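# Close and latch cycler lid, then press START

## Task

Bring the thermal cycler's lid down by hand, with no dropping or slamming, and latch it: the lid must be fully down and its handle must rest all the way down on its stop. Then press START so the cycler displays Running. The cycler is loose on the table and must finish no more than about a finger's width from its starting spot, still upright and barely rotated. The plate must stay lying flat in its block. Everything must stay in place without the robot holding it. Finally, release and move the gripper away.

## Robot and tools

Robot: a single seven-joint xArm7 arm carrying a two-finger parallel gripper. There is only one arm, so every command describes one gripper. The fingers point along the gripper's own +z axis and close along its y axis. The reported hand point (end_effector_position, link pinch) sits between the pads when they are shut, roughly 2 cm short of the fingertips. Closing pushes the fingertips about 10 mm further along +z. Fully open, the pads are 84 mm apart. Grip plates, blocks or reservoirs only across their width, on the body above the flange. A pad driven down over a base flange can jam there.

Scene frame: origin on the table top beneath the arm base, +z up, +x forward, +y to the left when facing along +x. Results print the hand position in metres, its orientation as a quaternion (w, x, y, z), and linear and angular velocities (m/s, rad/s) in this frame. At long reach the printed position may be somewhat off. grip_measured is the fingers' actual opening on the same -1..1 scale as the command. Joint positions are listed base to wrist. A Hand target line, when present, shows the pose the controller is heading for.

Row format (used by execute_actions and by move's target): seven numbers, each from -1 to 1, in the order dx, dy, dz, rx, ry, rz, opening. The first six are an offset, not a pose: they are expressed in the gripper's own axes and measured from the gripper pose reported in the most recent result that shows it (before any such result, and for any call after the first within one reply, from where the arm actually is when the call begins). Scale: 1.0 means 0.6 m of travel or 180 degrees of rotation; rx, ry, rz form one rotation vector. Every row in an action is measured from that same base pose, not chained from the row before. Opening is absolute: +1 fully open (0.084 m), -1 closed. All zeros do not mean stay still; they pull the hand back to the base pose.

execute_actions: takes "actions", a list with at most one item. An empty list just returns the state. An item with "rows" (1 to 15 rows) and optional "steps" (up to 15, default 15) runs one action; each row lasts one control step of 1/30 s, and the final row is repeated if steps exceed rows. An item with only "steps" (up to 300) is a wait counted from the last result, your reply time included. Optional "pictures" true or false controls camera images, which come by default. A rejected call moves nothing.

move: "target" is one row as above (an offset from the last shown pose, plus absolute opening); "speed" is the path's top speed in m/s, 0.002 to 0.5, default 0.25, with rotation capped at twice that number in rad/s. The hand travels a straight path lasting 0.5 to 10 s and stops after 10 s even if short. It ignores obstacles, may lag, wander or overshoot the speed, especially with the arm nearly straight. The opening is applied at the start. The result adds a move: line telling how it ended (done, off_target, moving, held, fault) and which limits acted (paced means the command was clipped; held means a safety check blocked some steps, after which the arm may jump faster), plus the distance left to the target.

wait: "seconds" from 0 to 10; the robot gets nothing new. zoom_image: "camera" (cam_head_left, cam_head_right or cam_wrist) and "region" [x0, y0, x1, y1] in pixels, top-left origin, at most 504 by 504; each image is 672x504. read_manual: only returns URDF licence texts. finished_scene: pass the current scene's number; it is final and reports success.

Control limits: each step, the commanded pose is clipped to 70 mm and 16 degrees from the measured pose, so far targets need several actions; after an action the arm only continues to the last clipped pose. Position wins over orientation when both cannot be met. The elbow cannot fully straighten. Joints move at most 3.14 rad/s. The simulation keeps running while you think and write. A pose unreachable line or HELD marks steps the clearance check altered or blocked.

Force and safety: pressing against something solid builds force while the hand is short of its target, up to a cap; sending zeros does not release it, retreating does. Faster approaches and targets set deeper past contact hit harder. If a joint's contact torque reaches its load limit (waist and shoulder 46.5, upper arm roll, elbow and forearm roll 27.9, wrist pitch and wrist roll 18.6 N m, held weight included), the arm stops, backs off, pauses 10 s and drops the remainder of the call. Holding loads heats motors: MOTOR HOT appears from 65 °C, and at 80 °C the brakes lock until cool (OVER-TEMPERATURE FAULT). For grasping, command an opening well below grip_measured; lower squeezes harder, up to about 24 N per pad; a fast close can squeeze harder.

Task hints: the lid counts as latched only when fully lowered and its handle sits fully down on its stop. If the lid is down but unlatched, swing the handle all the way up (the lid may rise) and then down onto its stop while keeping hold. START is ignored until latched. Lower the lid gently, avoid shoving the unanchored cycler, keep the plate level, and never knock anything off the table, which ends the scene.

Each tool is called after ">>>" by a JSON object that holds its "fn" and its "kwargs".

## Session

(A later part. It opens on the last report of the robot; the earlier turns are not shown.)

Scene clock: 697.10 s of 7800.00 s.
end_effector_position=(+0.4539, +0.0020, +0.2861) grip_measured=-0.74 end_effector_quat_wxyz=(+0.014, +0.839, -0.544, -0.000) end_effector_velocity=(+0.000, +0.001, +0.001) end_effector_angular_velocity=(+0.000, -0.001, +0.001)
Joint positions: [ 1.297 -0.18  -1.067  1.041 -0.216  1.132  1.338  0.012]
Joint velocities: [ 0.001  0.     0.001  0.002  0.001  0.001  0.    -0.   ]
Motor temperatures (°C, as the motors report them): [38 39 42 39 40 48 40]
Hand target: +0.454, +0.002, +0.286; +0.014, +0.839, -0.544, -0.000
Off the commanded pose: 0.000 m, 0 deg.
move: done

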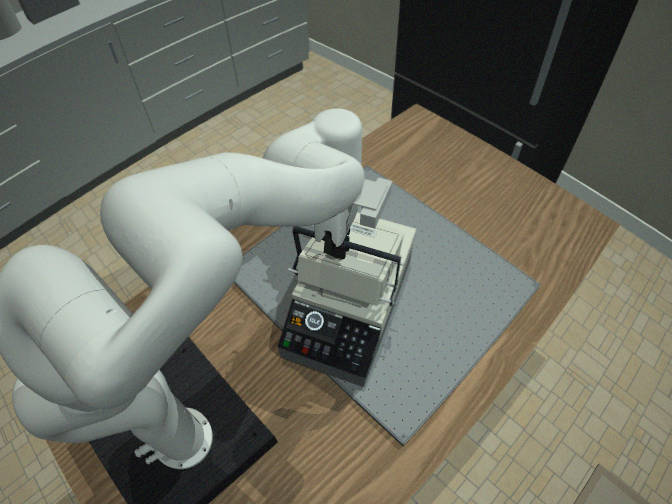

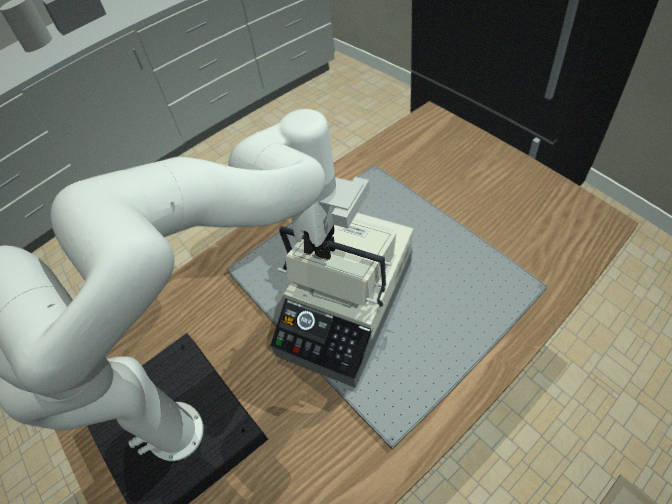

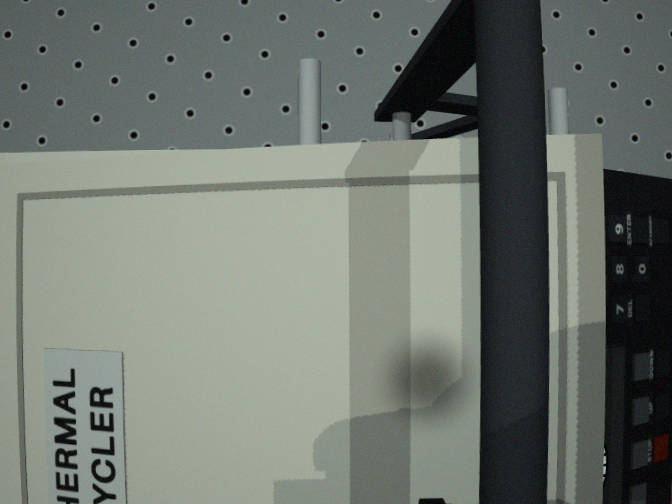

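>>> {"fn": "move", "kwargs": {"target": [0,0.01,0.033,0,0,0,-1], "speed": 0.015}}

>>> {"fn": "move", "kwargs": {"target": [0,0.055,0.018,0,0,0,-1], "speed": 0.02}}

>>> {"fn": "move", "kwargs": {"target": [0,0.045,0.038,0,0,0,-1], "speed": 0.02}}

Scene clock: 701.23 s of 7800.00 s.
end_effector_position=(+0.4483, -0.0008, +0.2669) grip_measured=-0.74 end_effector_quat_wxyz=(+0.014, +0.839, -0.544, -0.000) end_effector_velocity=(-0.000, -0.000, -0.001) end_effector_angular_velocity=(+0.001, -0.000, -0.000)
Joint positions: [ 1.29  -0.183 -1.075  0.984 -0.226  1.075  1.34   0.012]
Joint velocities: [-0.001 -0.    -0.    -0.005 -0.    -0.005 -0.    -0.   ]
Motor temperatures (°C, as the motors report them): [38 39 42 39 40 47 40]
Hand target: +0.448, -0.001, +0.266; +0.014, +0.839, -0.544, -0.000
Off the commanded pose: 0.000 m, 0 deg.
move: done

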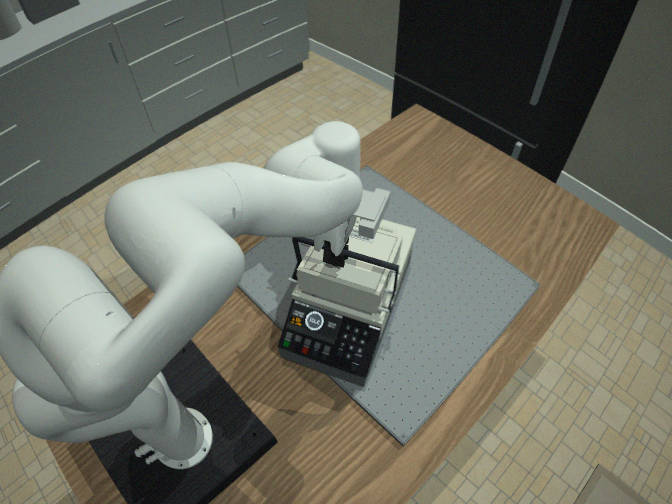

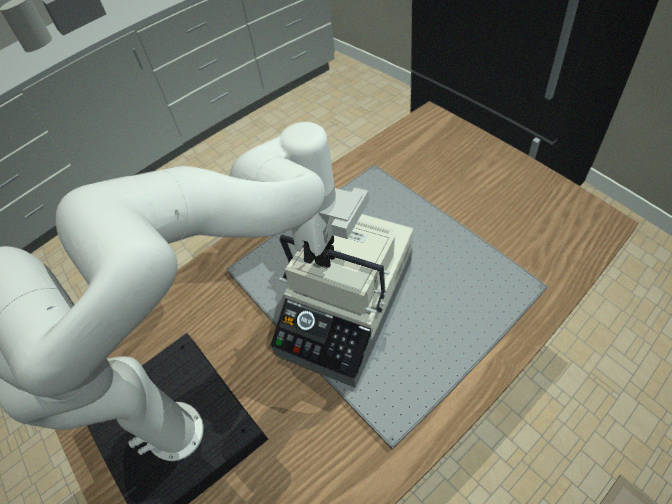

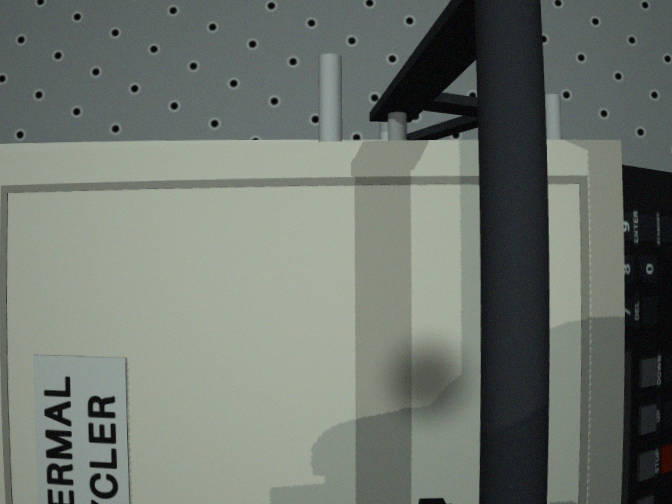

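Scene clock: 703.23 s of 7800.00 s.
end_effector_position=(+0.4180, -0.0145, +0.2569) grip_measured=-0.74 end_effector_quat_wxyz=(+0.014, +0.839, -0.544, -0.000) end_effector_velocity=(-0.002, -0.001, -0.001) end_effector_angular_velocity=(-0.000, +0.001, -0.001)
Joint positions: [ 1.205 -0.33  -0.996  0.867 -0.359  1.073  1.419  0.012]
Joint velocities: [-0.004 -0.005  0.003 -0.006 -0.005  0.001  0.003 -0.   ]
Motor temperatures (°C, as the motors report them): [38 39 41 39 40 47 40]
Hand target: +0.418, -0.015, +0.257; +0.014, +0.839, -0.544, -0.000
Off the commanded pose: 0.000 m, 0 deg.
move: done

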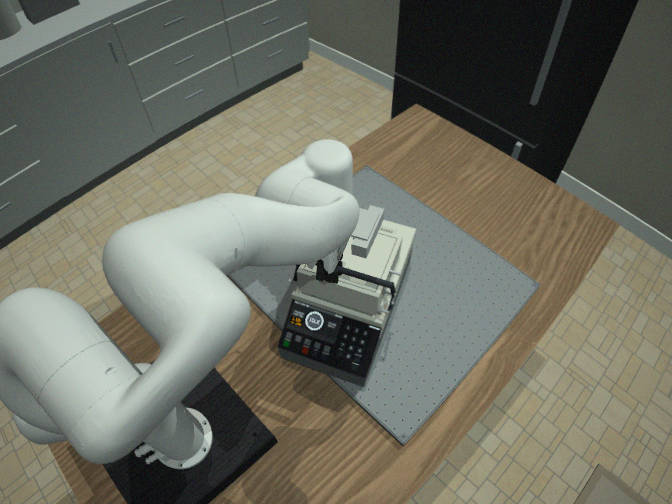

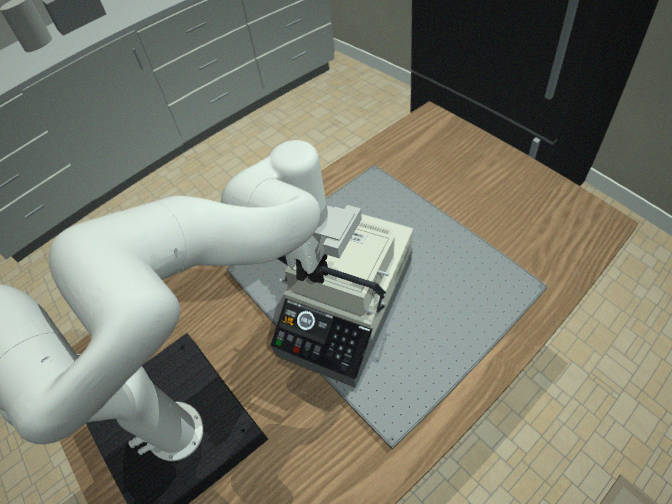

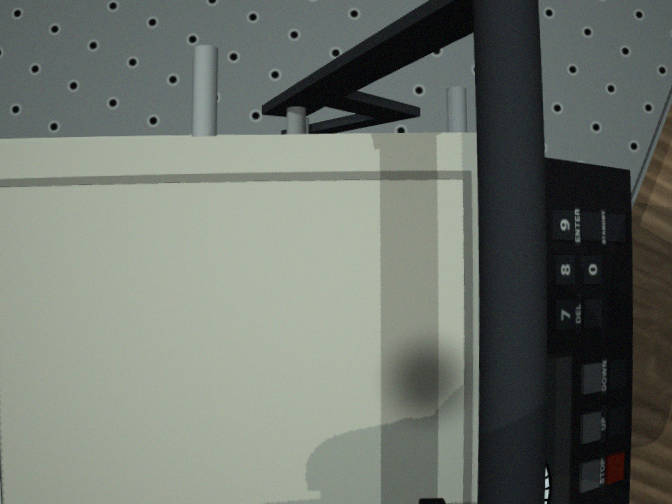

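Scene clock: 705.23 s of 7800.00 s.
end_effector_position=(+0.3967, -0.0236, +0.2369) grip_measured=-0.74 end_effector_quat_wxyz=(+0.008, +0.840, -0.543, +0.004) end_effector_velocity=(+0.000, -0.003, -0.002) end_effector_angular_velocity=(+0.003, -0.008, -0.005)
Joint positions: [ 1.135 -0.407 -0.963  0.754 -0.434  1.017  1.45   0.012]
Joint velocities: [-0.017  0.     0.004 -0.011 -0.    -0.018 -0.004  0.   ]
Motor temperatures (°C, as the motors report them): [38 39 41 39 40 47 40]
Hand target: +0.393, -0.026, +0.235; +0.014, +0.839, -0.545, -0.000
Off the commanded pose: 0.005 m, 1 deg.
move: off_target

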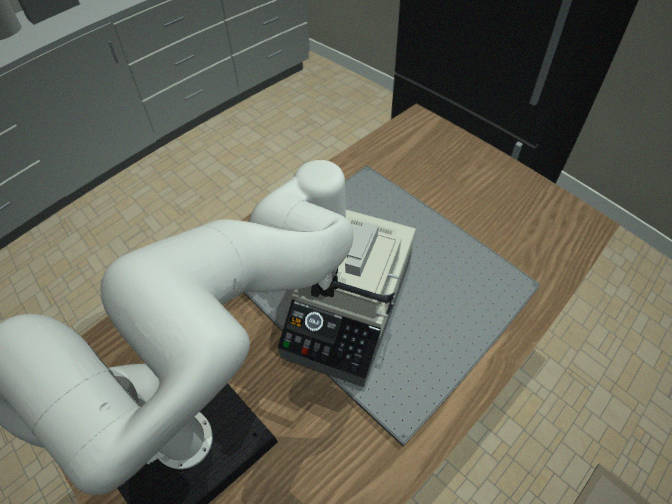

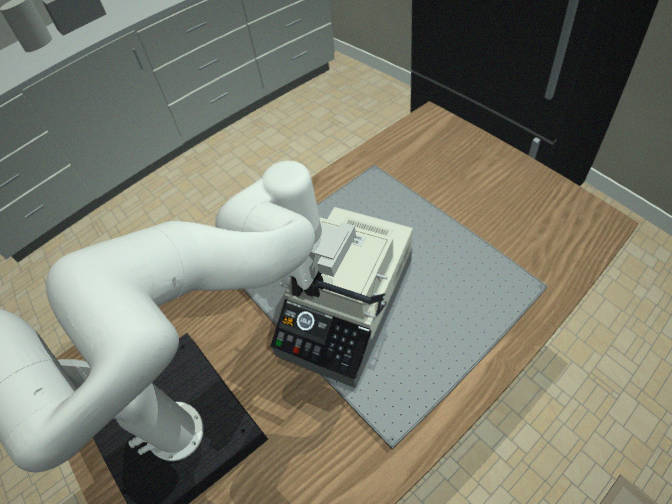

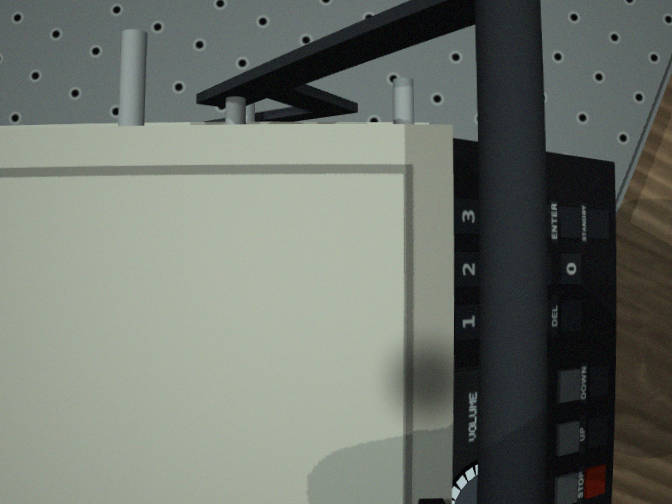

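>>> {"fn": "move", "kwargs": {"target": [0,0.026,0.042,0,0,0,-1], "speed": 0.015}}

>>> {"fn": "move", "kwargs": {"target": [0,0.012,0.05,0,0,0,-1], "speed": 0.015}}

Scene clock: 708.33 s of 7800.00 s.
end_effector_position=(+0.3980, -0.0264, +0.2327) grip_measured=-0.74 end_effector_quat_wxyz=(-0.009, +0.840, -0.541, +0.022) end_effector_velocity=(+0.000, +0.000, -0.000) end_effector_angular_velocity=(+0.004, -0.006, +0.000)
Joint positions: [ 1.061 -0.417 -0.918  0.706 -0.441  0.942  1.435  0.012]
Joint velocities: [-0.033  0.011  0.027 -0.006  0.019 -0.015 -0.017  0.   ]
Motor temperatures (°C, as the motors report them): [38 39 41 38 40 47 40]
Hand target: +0.382, -0.030, +0.213; +0.008, +0.839, -0.543, +0.004
Off the commanded pose: 0.026 m, 3 deg.
move: off_target

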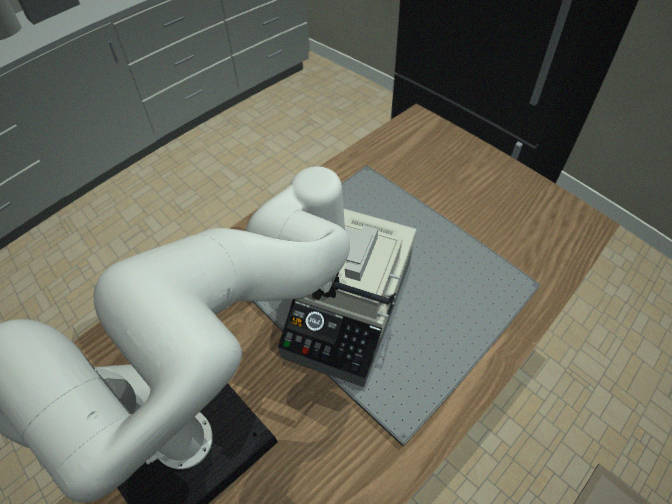

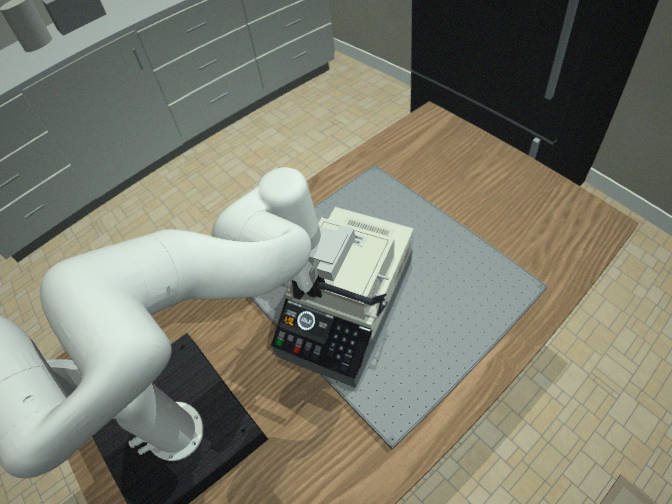

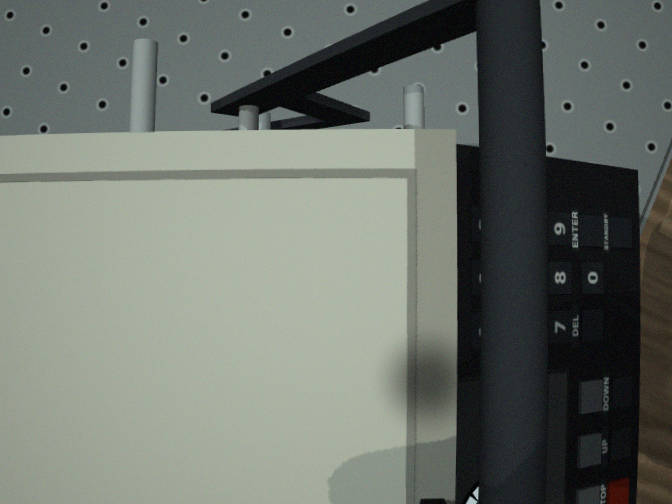

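Scene clock: 719.90 s of 7800.00 s.
end_effector_position=(+0.4249, -0.0330, +0.2493) grip_measured=-0.73 end_effector_quat_wxyz=(-0.035, +0.835, -0.546, +0.055) end_effector_velocity=(-0.000, +0.000, +0.000) end_effector_angular_velocity=(+0.002, +0.000, -0.002)
Joint positions: [ 1.048 -0.402 -0.919  0.742 -0.438  0.879  1.421  0.012]
Joint velocities: [-0.    -0.001 -0.    -0.     0.002 -0.     0.    -0.   ]
Motor temperatures (°C, as the motors report them): [38 39 40 42 40 48 40]
Hand target: +0.429, -0.034, +0.253; -0.039, +0.834, -0.547, +0.060
Off the commanded pose: 0.057 m, 5 deg.
TORQUE FAULT: the external load on joint 4 (elbow) reached its load limit, and the arm stopped for 10 seconds. The arm's remaining commands of this call were not run. Joint 4 (elbow) moved back by up to 3 degrees. The gripper holds there, with its grip as last carried out, and the arm accepts commands again: back off and push less far. The arm stops again, at the same cost, whenever a joint's load reaches its limit.
move: fault

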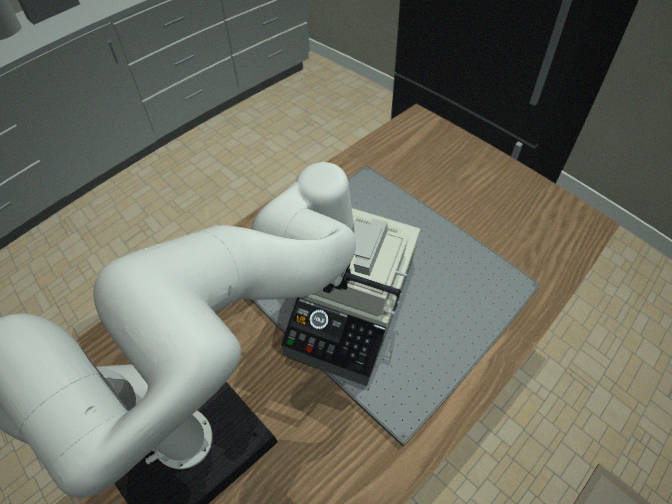

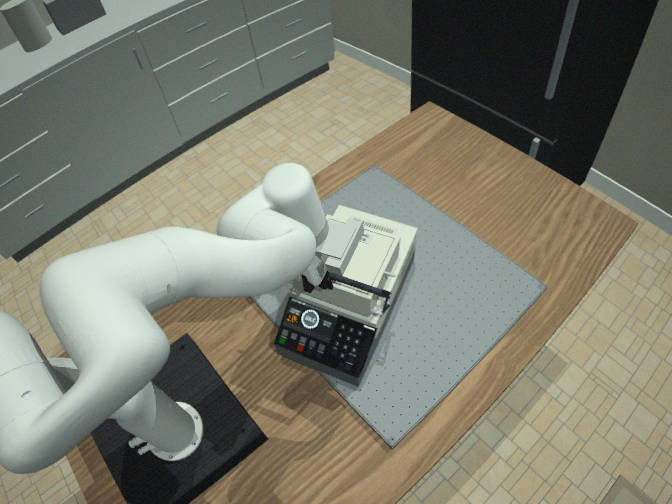

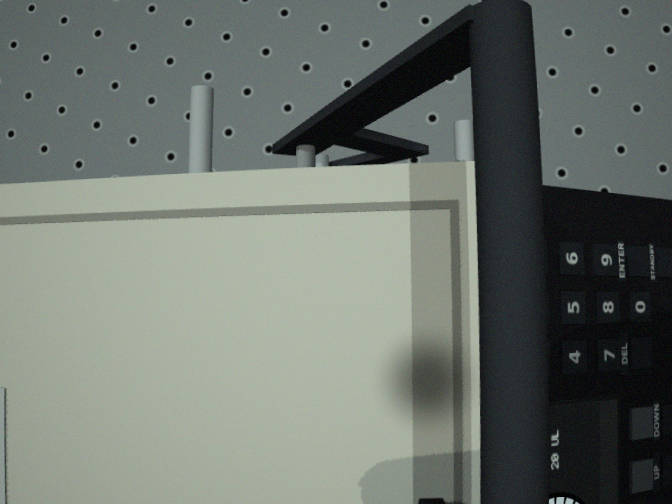

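>>> {"fn": "move", "kwargs": {"target": [-0.005,-0.035,-0.04,-0.036,0,0,-1], "speed": 0.02}}

>>> {"fn": "move", "kwargs": {"target": [0,-0.05,-0.015,0,0,0,-1], "speed": 0.015}}

Scene clock: 725.37 s of 7800.00 s.
end_effector_position=(+0.4405, -0.0227, +0.2764) grip_measured=-0.73 end_effector_quat_wxyz=(+0.011, +0.835, -0.549, +0.025) end_effector_velocity=(+0.001, +0.003, -0.002) end_effector_angular_velocity=(-0.002, +0.000, +0.005)
Joint positions: [ 1.131 -0.267 -0.938  0.932 -0.32   1.062  1.379  0.012]
Joint velocities: [ 0.006  0.006 -0.001 -0.001  0.002 -0.005 -0.    -0.   ]
Motor temperatures (°C, as the motors report them): [38 39 40 43 40 48 40]
Hand target: +0.440, -0.021, +0.275; +0.012, +0.836, -0.548, +0.024
Off the commanded pose: 0.002 m, 0 deg.
move: done

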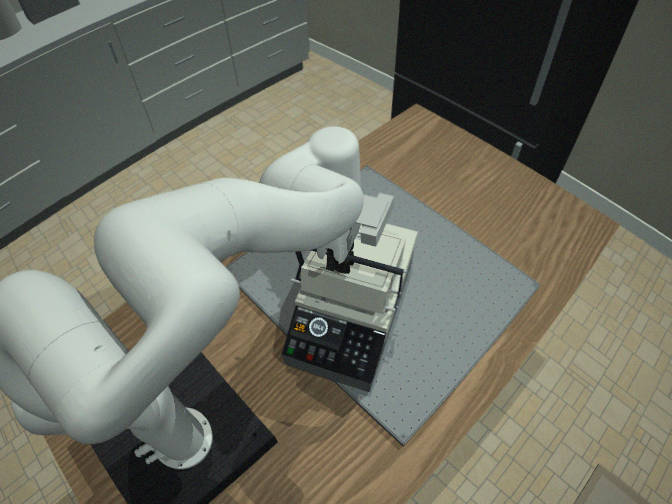

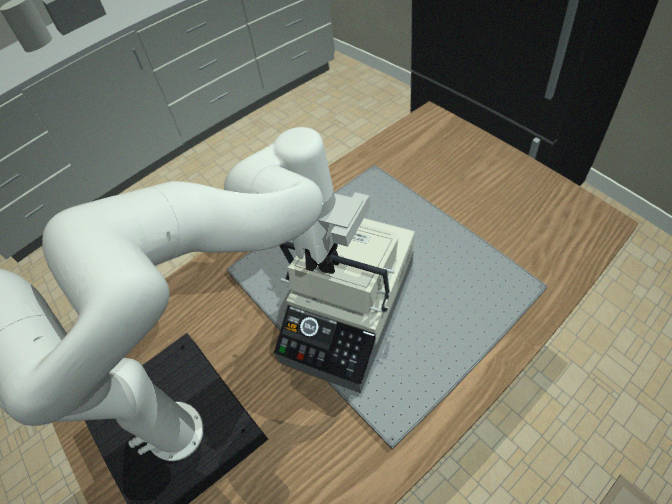

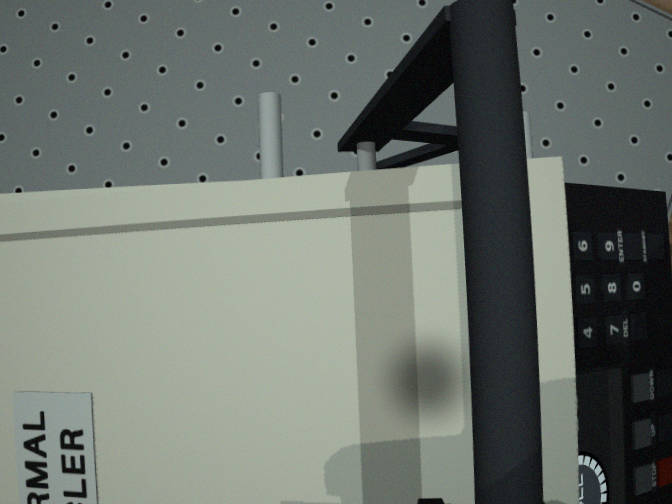

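Scene clock: 727.67 s of 7800.00 s.
end_effector_position=(+0.4677, -0.0102, +0.2855) grip_measured=-0.73 end_effector_quat_wxyz=(+0.011, +0.836, -0.549, +0.025) end_effector_velocity=(+0.001, +0.000, -0.000) end_effector_angular_velocity=(+0.002, +0.001, -0.001)
Joint positions: [ 1.183 -0.134 -0.989  1.04  -0.2    1.07   1.309  0.012]
Joint velocities: [ 0.001  0.007 -0.004  0.004  0.009 -0.    -0.006  0.   ]
Motor temperatures (°C, as the motors report them): [38 39 40 43 40 48 40]
Hand target: +0.468, -0.010, +0.286; +0.011, +0.835, -0.549, +0.025
Off the commanded pose: 0.000 m, 0 deg.
move: done

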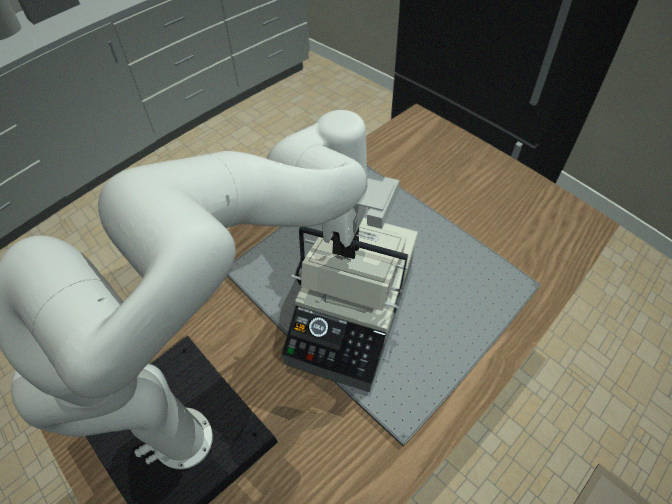

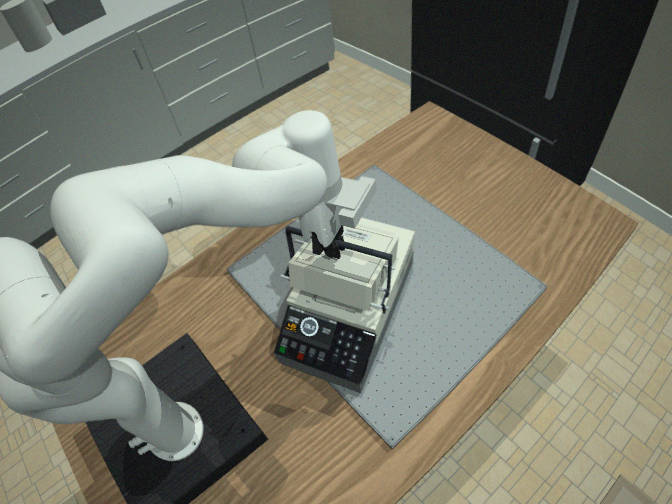

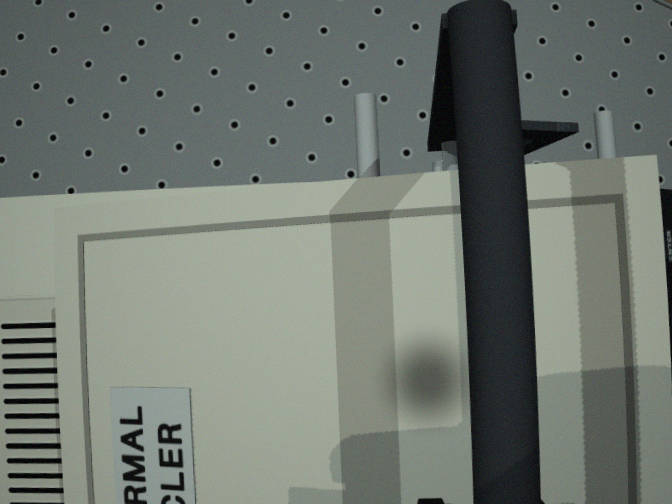

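>>> {"fn": "move", "kwargs": {"target": [0,-0.055,0.022,0,0,0,-1], "speed": 0.012}}

Scene clock: 731.53 s of 7800.00 s.
end_effector_position=(+0.4990, +0.0010, +0.2732) grip_measured=-0.72 end_effector_quat_wxyz=(+0.011, +0.835, -0.549, +0.026) end_effector_velocity=(-0.001, +0.001, -0.003) end_effector_angular_velocity=(-0.002, +0.005, +0.003)
Joint positions: [ 1.179  0.075 -1.025  1.129  0.003  1.033  1.178  0.012]
Joint velocities: [ 0.     0.008  0.    -0.001  0.007 -0.    -0.005 -0.   ]
Motor temperatures (°C, as the motors report them): [38 39 40 42 40 48 40]
Hand target: +0.498, +0.002, +0.272; +0.011, +0.836, -0.549, +0.025
Off the commanded pose: 0.001 m, 0 deg.
move: done

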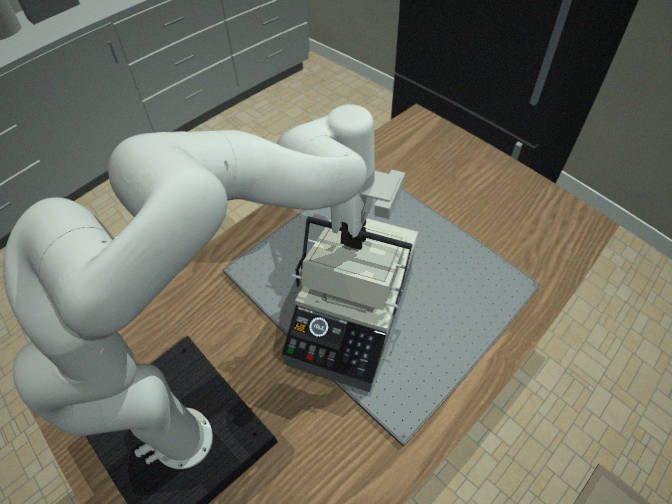

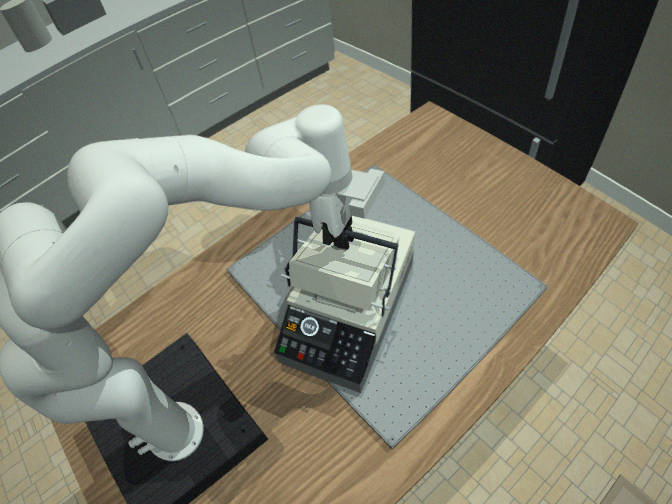

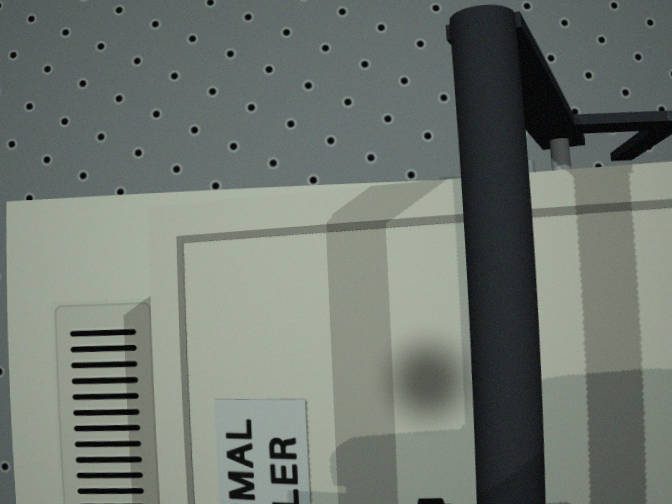

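>>> {"fn": "move", "kwargs": {"target": [0,-0.014,0.014,0,0,0,-1], "speed": 0.008}}

>>> {"fn": "move", "kwargs": {"target": [0,0.06,-0.02,0,0,0,-1], "speed": 0.015}}

>>> {"fn": "move", "kwargs": {"target": [0,0.06,0.012,0,0,0,-1], "speed": 0.015}}

>>> {"fn": "move", "kwargs": {"target": [0,0.05,0.03,0,0,0,-1], "speed": 0.015}}

Scene clock: 734.83 s of 7800.00 s.
end_effector_position=(+0.5066, +0.0040, +0.2642) grip_measured=-0.90 end_effector_quat_wxyz=(+0.011, +0.835, -0.549, +0.026) end_effector_velocity=(+0.001, +0.001, +0.001) end_effector_angular_velocity=(+0.002, -0.003, +0.000)
Joint positions: [ 1.157  0.136 -1.015  1.146  0.063  1.018  1.14   0.004]
Joint velocities: [-0.002  0.002  0.001  0.004  0.004  0.001 -0.002  0.   ]
Motor temperatures (°C, as the motors report them): [38 39 40 42 40 48 40]
Hand target: +0.507, +0.004, +0.265; +0.011, +0.835, -0.549, +0.026
Off the commanded pose: 0.001 m, 0 deg.
move: done

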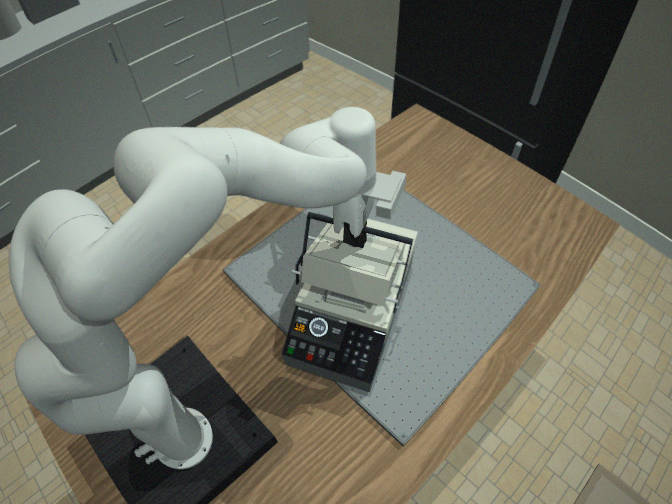

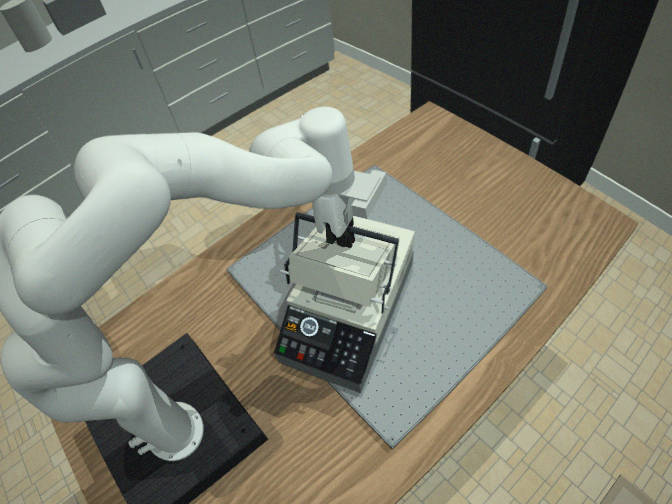

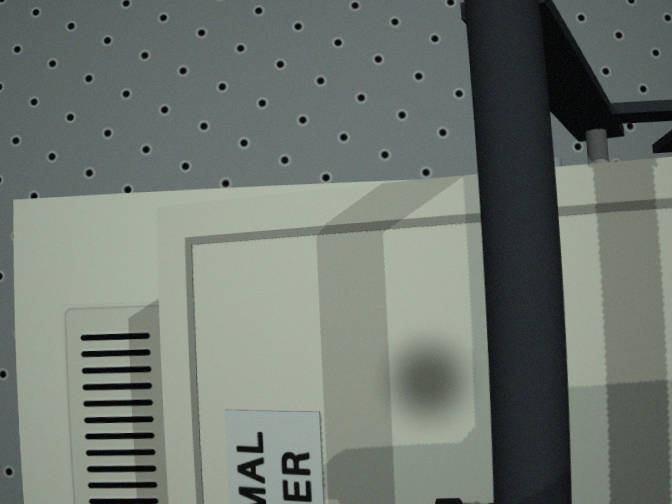

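Scene clock: 737.70 s of 7800.00 s.
end_effector_position=(+0.4729, -0.0093, +0.2759) grip_measured=-0.95 end_effector_quat_wxyz=(+0.011, +0.835, -0.549, +0.025) end_effector_velocity=(+0.001, +0.000, +0.001) end_effector_angular_velocity=(-0.002, -0.005, +0.002)
Joint positions: [ 1.189 -0.088 -1.008  1.039 -0.16   1.038  1.281  0.002]
Joint velocities: [ 0.    -0.003  0.003  0.001 -0.006 -0.001  0.003 -0.   ]
Motor temperatures (°C, as the motors report them): [38 39 40 42 40 48 40]
Hand target: +0.473, -0.010, +0.276; +0.011, +0.835, -0.549, +0.026
Off the commanded pose: 0.000 m, 0 deg.
move: done

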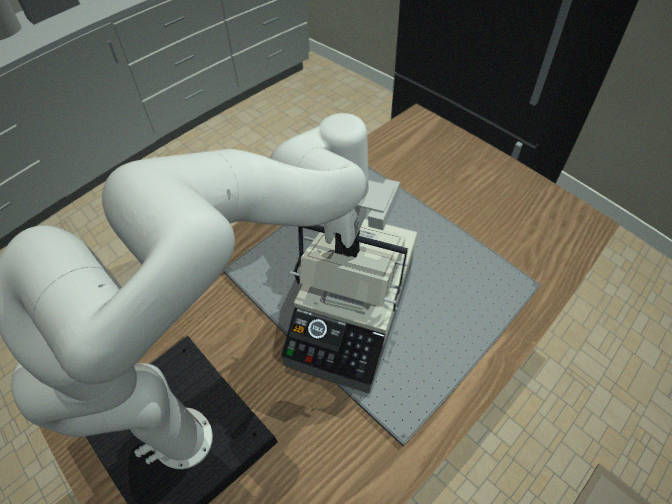

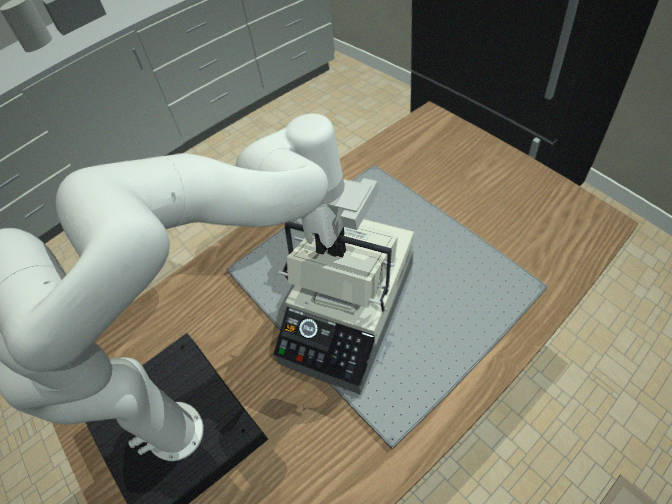

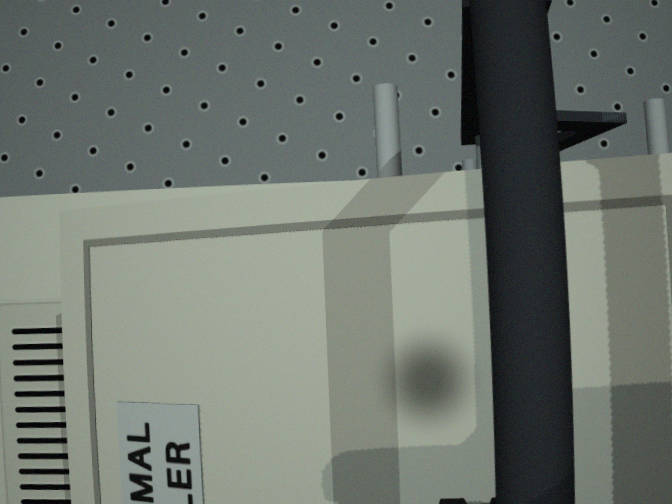

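Scene clock: 740.37 s of 7800.00 s.
end_effector_position=(+0.4402, -0.0241, +0.2686) grip_measured=-0.94 end_effector_quat_wxyz=(+0.011, +0.835, -0.550, +0.025) end_effector_velocity=(-0.001, +0.001, -0.000) end_effector_angular_velocity=(-0.002, -0.001, +0.003)
Joint positions: [ 1.132 -0.258 -0.949  0.916 -0.318  1.038  1.375  0.003]
Joint velocities: [-0.002 -0.006  0.005 -0.006 -0.007 -0.001  0.004 -0.   ]
Motor temperatures (°C, as the motors report them): [38 39 40 41 40 48 40]
Hand target: +0.440, -0.024, +0.269; +0.011, +0.835, -0.549, +0.025
Off the commanded pose: 0.000 m, 0 deg.
move: done

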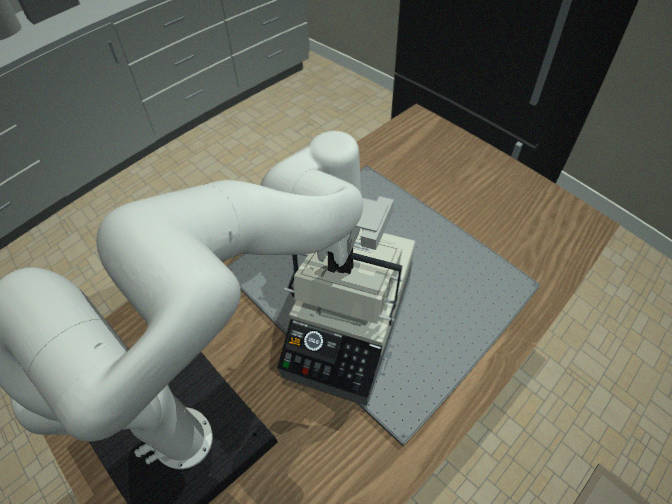

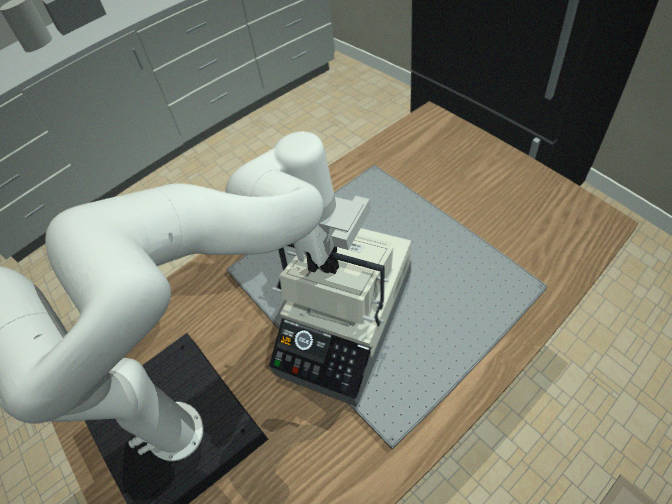

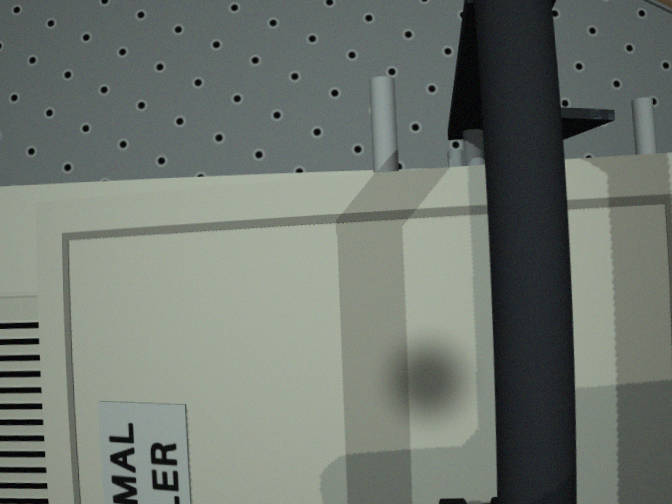

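Scene clock: 742.93 s of 7800.00 s.
end_effector_position=(+0.4133, -0.0369, +0.2506) grip_measured=-0.93 end_effector_quat_wxyz=(+0.011, +0.835, -0.550, +0.025) end_effector_velocity=(-0.000, -0.000, +0.000) end_effector_angular_velocity=(-0.001, -0.002, +0.001)
Joint positions: [ 1.068 -0.356 -0.916  0.8   -0.41   1.007  1.418  0.003]
Joint velocities: [-0.002 -0.003  0.003 -0.003 -0.004 -0.001  0.002 -0.   ]
Motor temperatures (°C, as the motors report them): [38 39 39 41 40 48 40]
Hand target: +0.413, -0.037, +0.251; +0.011, +0.835, -0.550, +0.025
Off the commanded pose: 0.000 m, 0 deg.
move: done

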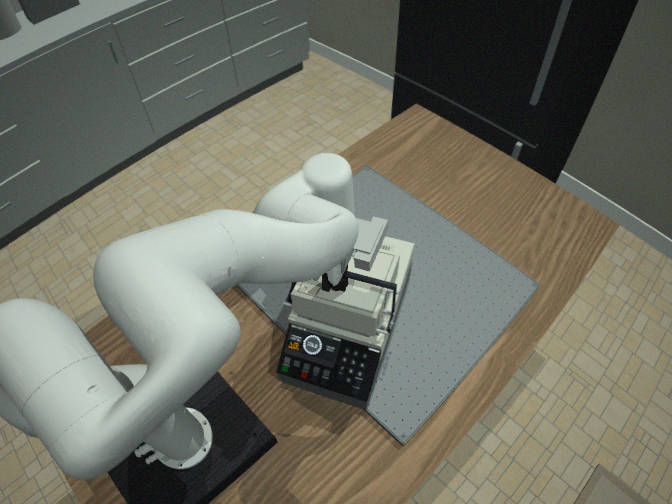

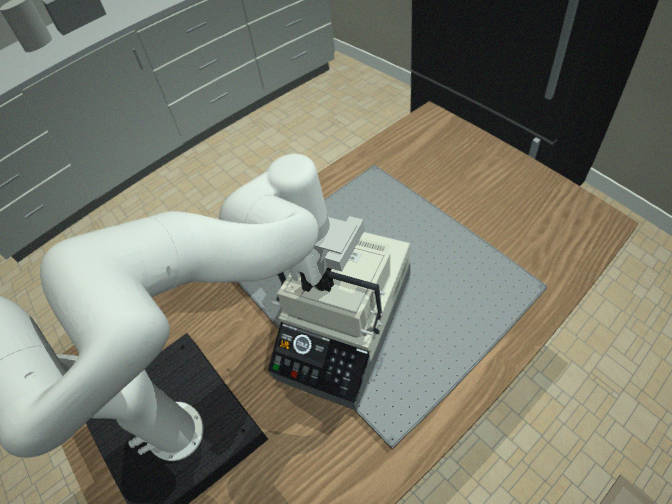

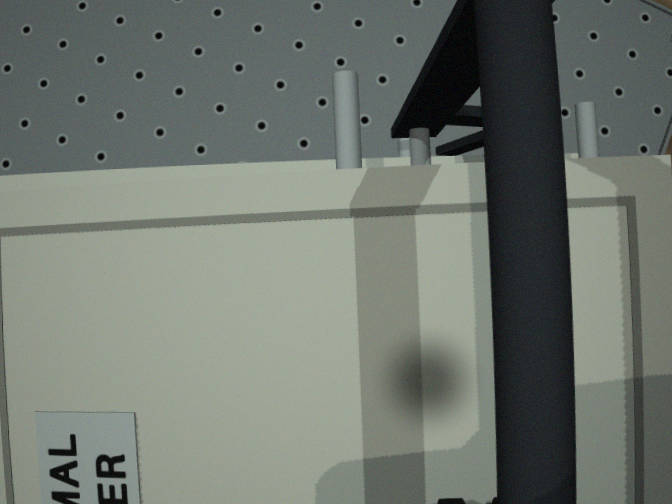

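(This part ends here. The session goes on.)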